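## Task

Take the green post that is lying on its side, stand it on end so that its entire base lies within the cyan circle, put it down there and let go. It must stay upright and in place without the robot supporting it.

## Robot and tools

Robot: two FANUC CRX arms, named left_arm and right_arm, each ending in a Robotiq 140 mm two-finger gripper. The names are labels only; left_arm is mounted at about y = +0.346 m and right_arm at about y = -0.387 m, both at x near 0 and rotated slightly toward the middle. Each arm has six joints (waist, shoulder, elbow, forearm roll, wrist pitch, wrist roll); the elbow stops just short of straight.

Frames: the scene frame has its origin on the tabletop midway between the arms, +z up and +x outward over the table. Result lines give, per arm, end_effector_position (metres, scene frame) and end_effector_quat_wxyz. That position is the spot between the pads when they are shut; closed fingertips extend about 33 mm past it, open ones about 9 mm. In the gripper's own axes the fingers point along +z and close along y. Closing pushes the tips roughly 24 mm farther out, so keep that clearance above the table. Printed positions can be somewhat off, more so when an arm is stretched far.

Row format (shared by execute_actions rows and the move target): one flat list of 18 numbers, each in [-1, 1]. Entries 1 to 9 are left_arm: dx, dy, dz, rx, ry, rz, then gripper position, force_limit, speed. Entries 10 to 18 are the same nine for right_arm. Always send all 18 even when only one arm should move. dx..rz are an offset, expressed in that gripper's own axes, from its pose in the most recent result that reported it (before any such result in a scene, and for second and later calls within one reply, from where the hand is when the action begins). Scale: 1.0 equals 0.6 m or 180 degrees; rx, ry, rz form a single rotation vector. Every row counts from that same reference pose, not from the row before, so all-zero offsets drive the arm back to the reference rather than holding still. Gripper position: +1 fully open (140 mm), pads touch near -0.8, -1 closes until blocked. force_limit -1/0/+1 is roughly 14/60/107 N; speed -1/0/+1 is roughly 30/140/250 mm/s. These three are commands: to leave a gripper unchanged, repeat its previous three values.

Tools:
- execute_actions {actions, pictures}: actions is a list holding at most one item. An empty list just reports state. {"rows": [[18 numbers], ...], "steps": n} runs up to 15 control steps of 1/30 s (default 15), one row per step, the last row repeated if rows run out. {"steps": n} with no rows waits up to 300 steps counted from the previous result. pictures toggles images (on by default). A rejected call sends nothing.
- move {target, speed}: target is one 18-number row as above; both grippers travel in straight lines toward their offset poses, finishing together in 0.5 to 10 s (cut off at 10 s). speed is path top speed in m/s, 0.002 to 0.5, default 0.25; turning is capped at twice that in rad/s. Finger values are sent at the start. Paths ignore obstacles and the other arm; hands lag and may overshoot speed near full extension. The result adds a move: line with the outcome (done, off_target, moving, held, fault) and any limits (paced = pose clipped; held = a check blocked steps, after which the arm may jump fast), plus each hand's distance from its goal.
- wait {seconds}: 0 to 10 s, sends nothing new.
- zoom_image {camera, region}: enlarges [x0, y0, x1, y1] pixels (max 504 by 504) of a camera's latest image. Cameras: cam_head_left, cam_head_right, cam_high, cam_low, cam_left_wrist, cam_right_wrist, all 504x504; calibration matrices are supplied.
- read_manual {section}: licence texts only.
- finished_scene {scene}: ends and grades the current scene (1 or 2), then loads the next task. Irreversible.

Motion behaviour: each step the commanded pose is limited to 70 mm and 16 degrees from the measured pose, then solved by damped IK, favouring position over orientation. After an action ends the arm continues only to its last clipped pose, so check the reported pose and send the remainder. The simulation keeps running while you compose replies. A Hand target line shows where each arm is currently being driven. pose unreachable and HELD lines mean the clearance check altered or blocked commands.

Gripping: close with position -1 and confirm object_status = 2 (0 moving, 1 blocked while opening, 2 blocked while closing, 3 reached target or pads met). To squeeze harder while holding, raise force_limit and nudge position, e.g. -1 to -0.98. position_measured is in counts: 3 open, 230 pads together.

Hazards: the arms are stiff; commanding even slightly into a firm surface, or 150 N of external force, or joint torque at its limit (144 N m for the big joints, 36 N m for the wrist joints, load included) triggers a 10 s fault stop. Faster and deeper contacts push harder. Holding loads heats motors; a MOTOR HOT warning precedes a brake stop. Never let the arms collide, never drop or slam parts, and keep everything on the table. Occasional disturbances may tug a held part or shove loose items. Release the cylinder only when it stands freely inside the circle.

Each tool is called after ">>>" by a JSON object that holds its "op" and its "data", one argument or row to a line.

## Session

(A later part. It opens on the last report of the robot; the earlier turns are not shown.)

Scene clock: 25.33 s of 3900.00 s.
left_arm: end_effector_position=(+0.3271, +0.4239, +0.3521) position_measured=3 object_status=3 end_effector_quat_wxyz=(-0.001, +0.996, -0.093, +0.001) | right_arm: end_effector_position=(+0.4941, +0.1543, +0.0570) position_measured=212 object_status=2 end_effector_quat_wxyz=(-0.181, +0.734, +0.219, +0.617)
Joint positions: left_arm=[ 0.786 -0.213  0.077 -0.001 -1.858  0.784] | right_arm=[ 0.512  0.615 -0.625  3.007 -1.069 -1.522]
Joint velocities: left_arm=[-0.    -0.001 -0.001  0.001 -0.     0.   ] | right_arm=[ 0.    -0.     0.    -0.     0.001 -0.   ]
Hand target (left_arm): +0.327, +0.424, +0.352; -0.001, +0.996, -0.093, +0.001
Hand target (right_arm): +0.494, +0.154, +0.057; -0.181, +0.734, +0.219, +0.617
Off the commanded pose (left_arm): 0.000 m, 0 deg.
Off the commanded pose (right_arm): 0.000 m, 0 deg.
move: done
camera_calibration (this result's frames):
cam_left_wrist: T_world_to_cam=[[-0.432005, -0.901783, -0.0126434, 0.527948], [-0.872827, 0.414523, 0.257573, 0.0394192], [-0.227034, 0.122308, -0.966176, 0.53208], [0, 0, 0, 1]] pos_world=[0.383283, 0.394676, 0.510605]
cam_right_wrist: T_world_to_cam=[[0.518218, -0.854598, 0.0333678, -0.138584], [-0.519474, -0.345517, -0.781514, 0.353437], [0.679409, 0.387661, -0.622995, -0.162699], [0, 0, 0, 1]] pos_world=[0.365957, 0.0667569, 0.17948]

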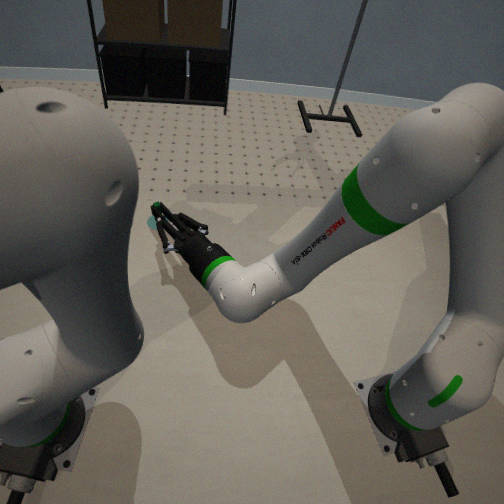

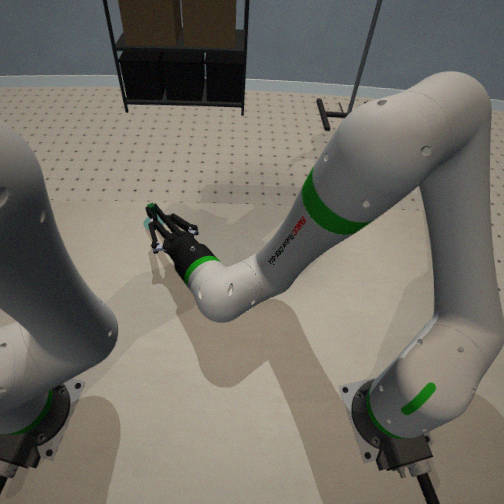

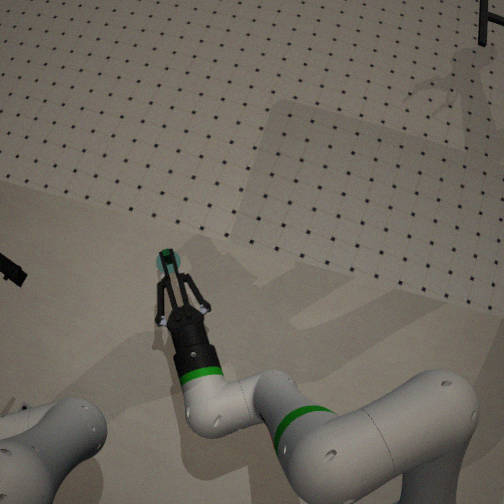

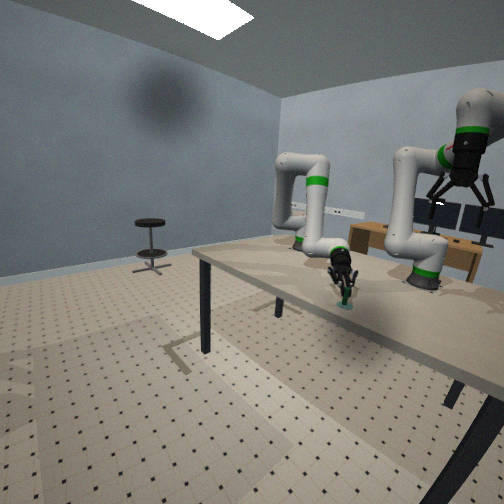

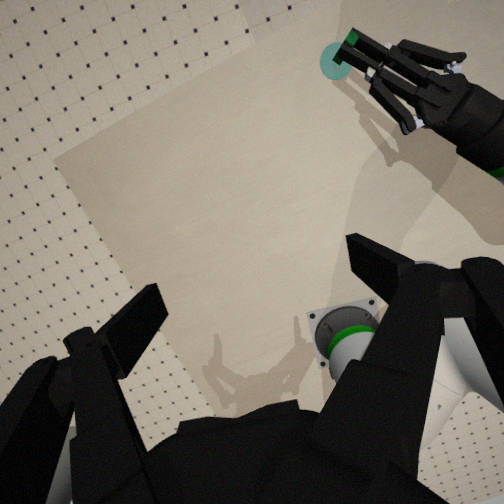

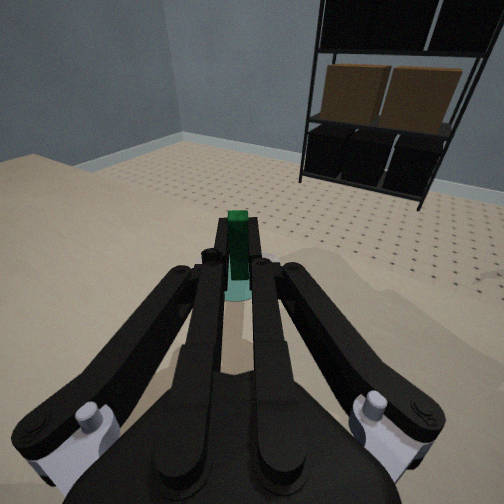

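>>> {"op": "move", "data": {
  "target": [0, 0, 0, 0, 0, 0, 1, 0, 0, -0.0033, 0, 0.0006, 0, 0, 0, -1, 0.6, 0.3],
  "speed": 0.01
}}

>>> {"op": "move", "data": {
  "target": [0, 0, 0, 0, 0, 0, 1, 0, 0, 0, 0, 0, 0, 0, 0, -0.2, 0.6, -0.5],
  "speed": 0.05
}}

Scene clock: 26.90 s of 3900.00 s.
left_arm: end_effector_position=(+0.3271, +0.4239, +0.3521) position_measured=3 object_status=3 end_effector_quat_wxyz=(-0.001, +0.996, -0.093, +0.001) | right_arm: end_effector_position=(+0.4941, +0.1543, +0.0549) position_measured=212 object_status=2 end_effector_quat_wxyz=(-0.181, +0.734, +0.219, +0.617)
Joint positions: left_arm=[ 0.786 -0.213  0.077 -0.001 -1.858  0.784] | right_arm=[ 0.512  0.621 -0.624  3.007 -1.073 -1.523]
Joint velocities: left_arm=[ 0.     0.    -0.001 -0.     0.    -0.   ] | right_arm=[-0.    -0.     0.001  0.     0.001 -0.   ]
Hand target (left_arm): +0.327, +0.424, +0.352; -0.001, +0.996, -0.093, +0.001
Hand target (right_arm): +0.494, +0.154, +0.055; -0.181, +0.734, +0.219, +0.617
Off the commanded pose (left_arm): 0.000 m, 0 deg.
Off the commanded pose (right_arm): 0.000 m, 0 deg.
move: done
camera_calibration (this result's frames):
cam_left_wrist: T_world_to_cam=[[-0.432005, -0.901782, -0.0126437, 0.527948], [-0.872827, 0.414523, 0.257573, 0.0394192], [-0.227034, 0.122309, -0.966176, 0.53208], [0, 0, 0, 1]] pos_world=[0.383283, 0.394676, 0.510605]
cam_right_wrist: T_world_to_cam=[[0.518216, -0.854598, 0.0333758, -0.138524], [-0.519469, -0.34552, -0.781516, 0.351873], [0.679414, 0.387657, -0.622991, -0.163963], [0, 0, 0, 1]] pos_world=[0.365971, 0.0667585, 0.17747]

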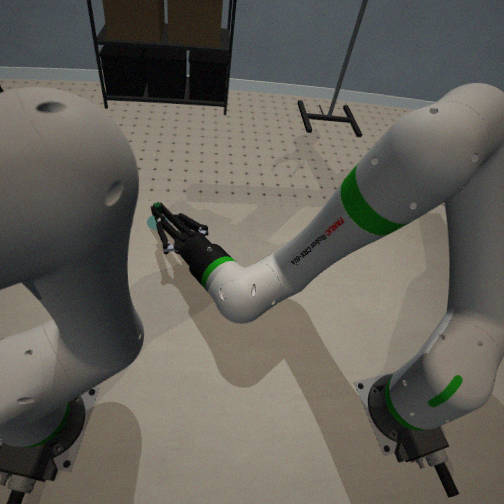

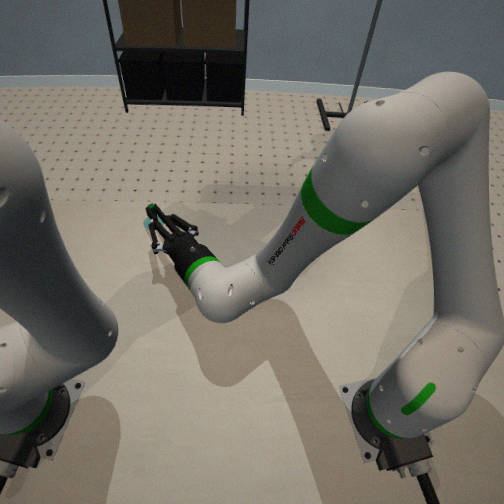

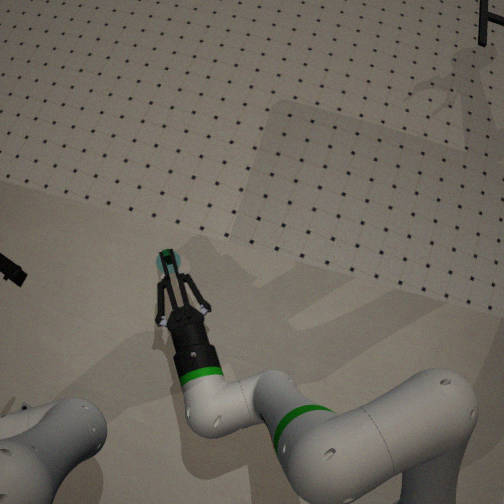

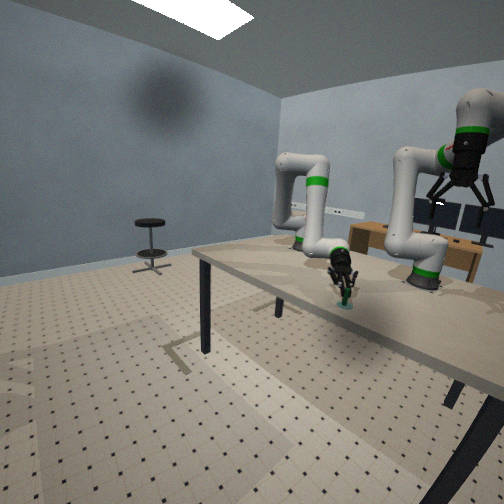

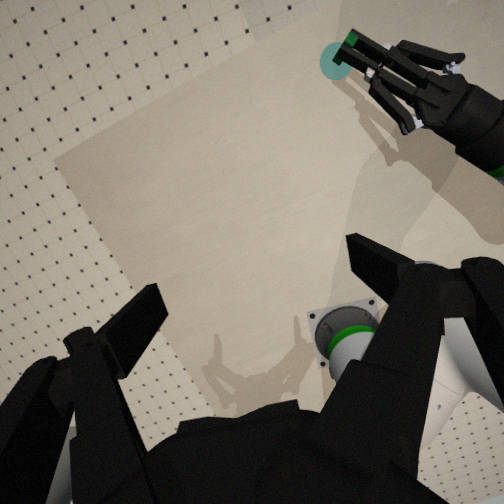

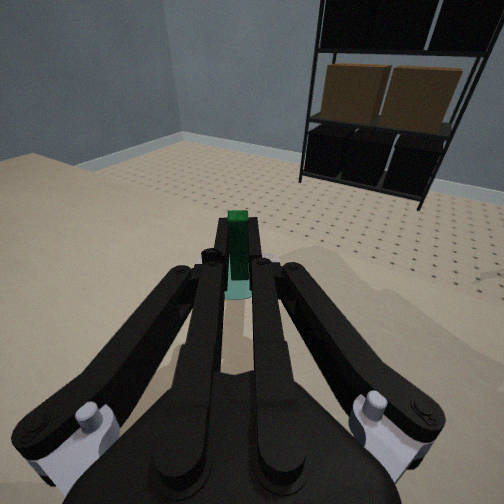

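Scene clock: 27.53 s of 3900.00 s.
left_arm: end_effector_position=(+0.3271, +0.4239, +0.3521) position_measured=3 object_status=3 end_effector_quat_wxyz=(-0.001, +0.996, -0.093, +0.001) | right_arm: end_effector_position=(+0.4941, +0.1543, +0.0549) position_measured=154 object_status=0 end_effector_quat_wxyz=(-0.181, +0.734, +0.219, +0.617)
Joint positions: left_arm=[ 0.786 -0.213  0.077 -0.001 -1.858  0.784] | right_arm=[ 0.512  0.621 -0.624  3.007 -1.073 -1.523]
Joint velocities: left_arm=[-0.     0.001 -0.001 -0.    -0.     0.   ] | right_arm=[ 0. -0.  0. -0. -0. -0.]
Hand target (left_arm): +0.327, +0.424, +0.352; -0.001, +0.996, -0.093, +0.001
Hand target (right_arm): +0.494, +0.154, +0.055; -0.181, +0.734, +0.219, +0.617
Off the commanded pose (left_arm): 0.000 m, 0 deg.
Off the commanded pose (right_arm): 0.000 m, 0 deg.
move: done
camera_calibration (this result's frames):
cam_left_wrist: T_world_to_cam=[[-0.432005, -0.901782, -0.0126437, 0.527948], [-0.872827, 0.414523, 0.257573, 0.0394191], [-0.227034, 0.122309, -0.966176, 0.53208], [0, 0, 0, 1]] pos_world=[0.383283, 0.394676, 0.510605]
cam_right_wrist: T_world_to_cam=[[0.518215, -0.854599, 0.0333749, -0.138524], [-0.519463, -0.345515, -0.781523, 0.351874], [0.67942, 0.38766, -0.622983, -0.163966], [0, 0, 0, 1]] pos_world=[0.365972, 0.0667585, 0.177472]

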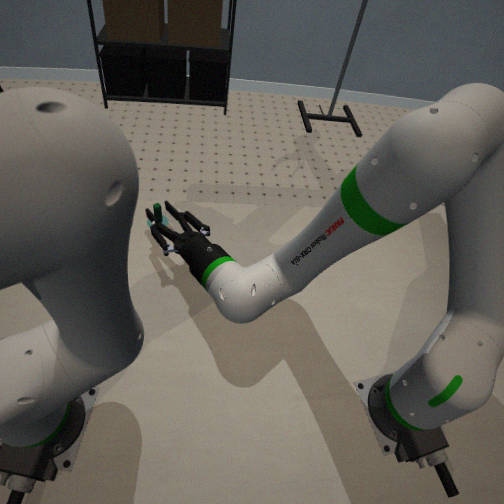

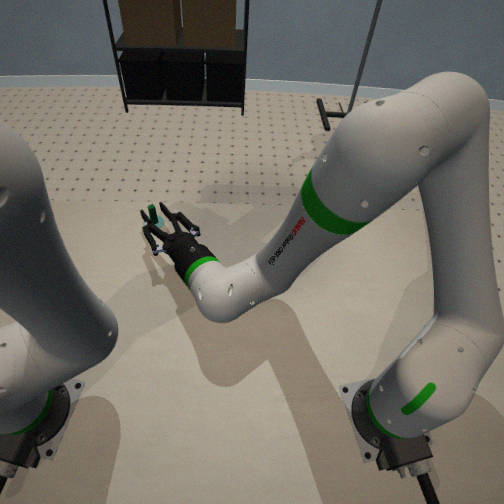

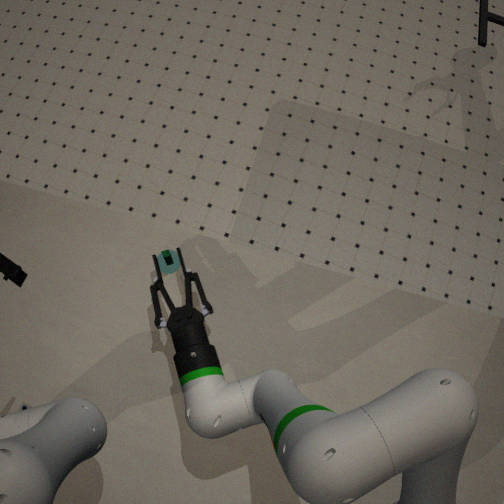

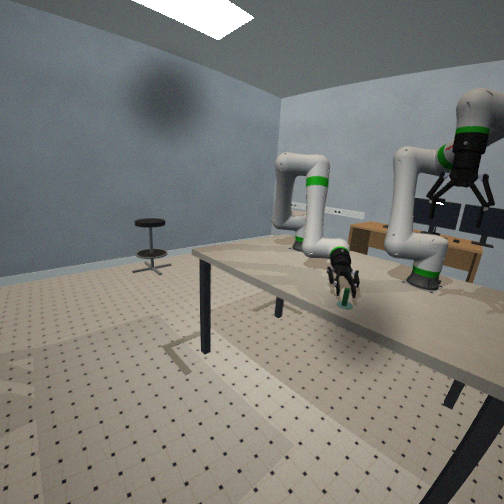

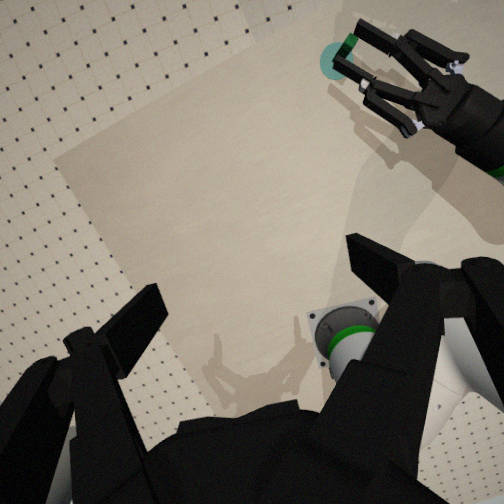

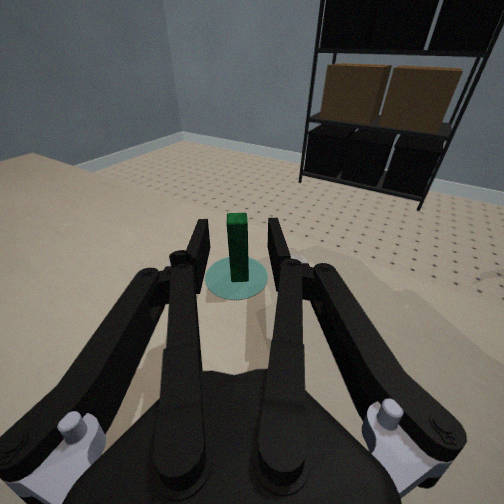

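The post is standing in the middle of the circle, so I'll back the gripper away.

>>> {"op": "move", "data": {
  "target": [0, 0, 0, 0, 0, 0, 1, 0, 0, 0.03, 0, -0.14, 0, 0, 0, -0.2, 0.6, -0.5],
  "speed": 0.15
}}

Scene clock: 28.73 s of 3900.00 s.
left_arm: end_effector_position=(+0.3271, +0.4239, +0.3521) position_measured=3 object_status=3 end_effector_quat_wxyz=(-0.001, +0.996, -0.093, +0.001) | right_arm: end_effector_position=(+0.4273, +0.1110, +0.0872) position_measured=154 object_status=3 end_effector_quat_wxyz=(-0.181, +0.734, +0.219, +0.617)
Joint positions: left_arm=[ 0.786 -0.213  0.077 -0.001 -1.858  0.784] | right_arm=[ 0.544  0.443 -0.842  2.975 -1.114 -1.519]
Joint velocities: left_arm=[-0.001  0.    -0.    -0.002  0.    -0.   ] | right_arm=[ 0.    -0.    -0.001  0.     0.001  0.   ]
Hand target (left_arm): +0.327, +0.424, +0.352; -0.001, +0.996, -0.093, +0.001
Hand target (right_arm): +0.427, +0.111, +0.087; -0.181, +0.734, +0.219, +0.617
Off the commanded pose (left_arm): 0.000 m, 0 deg.
Off the commanded pose (right_arm): 0.000 m, 0 deg.
move: done
camera_calibration (this result's frames):
cam_left_wrist: T_world_to_cam=[[-0.432005, -0.901783, -0.0126436, 0.527948], [-0.872827, 0.414522, 0.257573, 0.0394193], [-0.227034, 0.122309, -0.966176, 0.53208], [0, 0, 0, 1]] pos_world=[0.383283, 0.394676, 0.510605]
cam_right_wrist: T_world_to_cam=[[0.518167, -0.854626, 0.0334368, -0.142008], [-0.519351, -0.345468, -0.781618, 0.327362], [0.679542, 0.387643, -0.622861, -0.0817569], [0, 0, 0, 1]] pos_world=[0.299157, 0.0234217, 0.209697]

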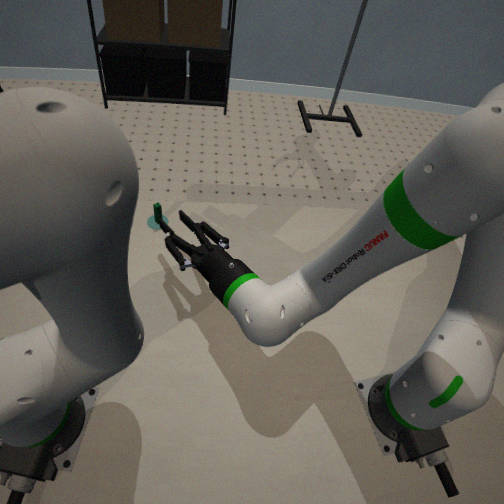

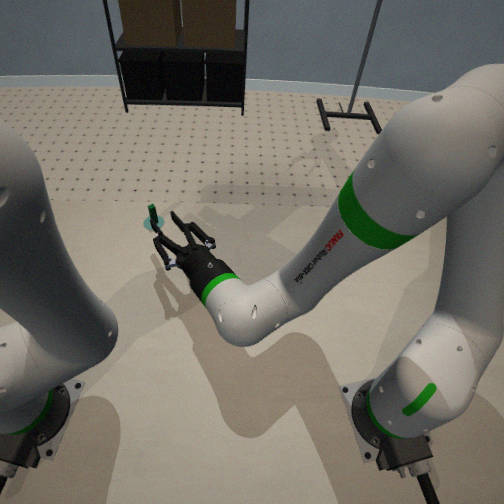

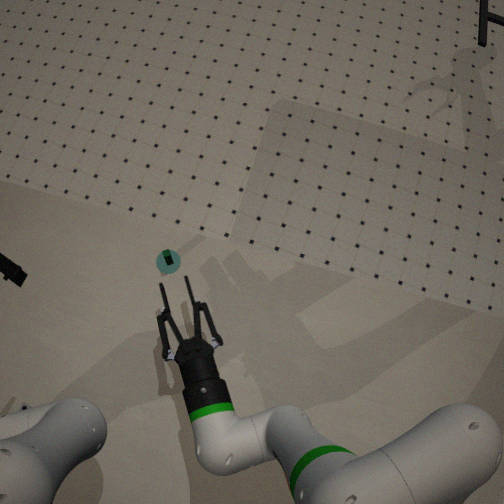

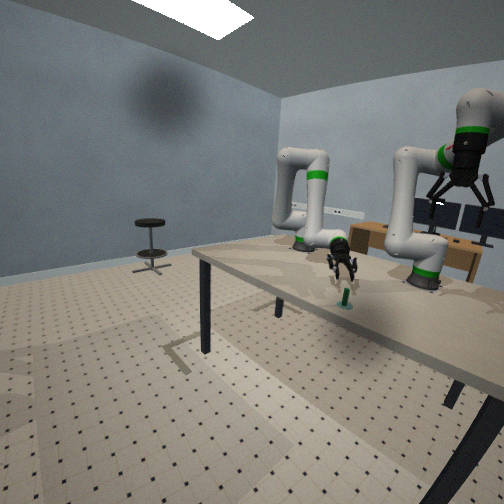

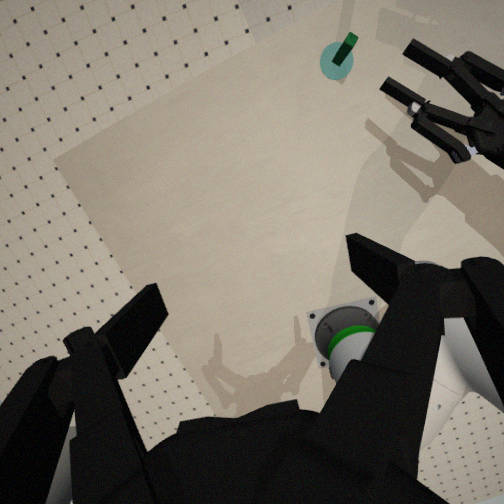

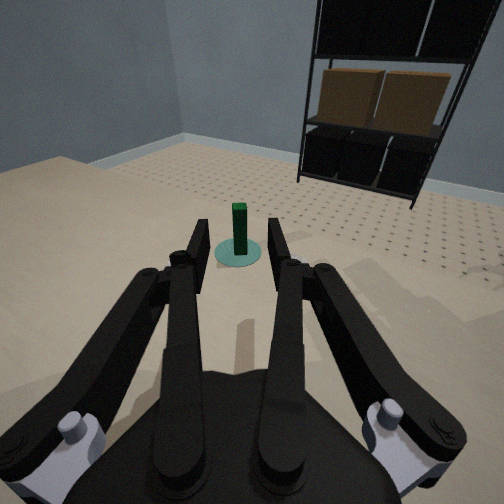

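>>> {"op": "finished_scene", "data": {
  "scene": 2
}}

The scene is finished: the task was done.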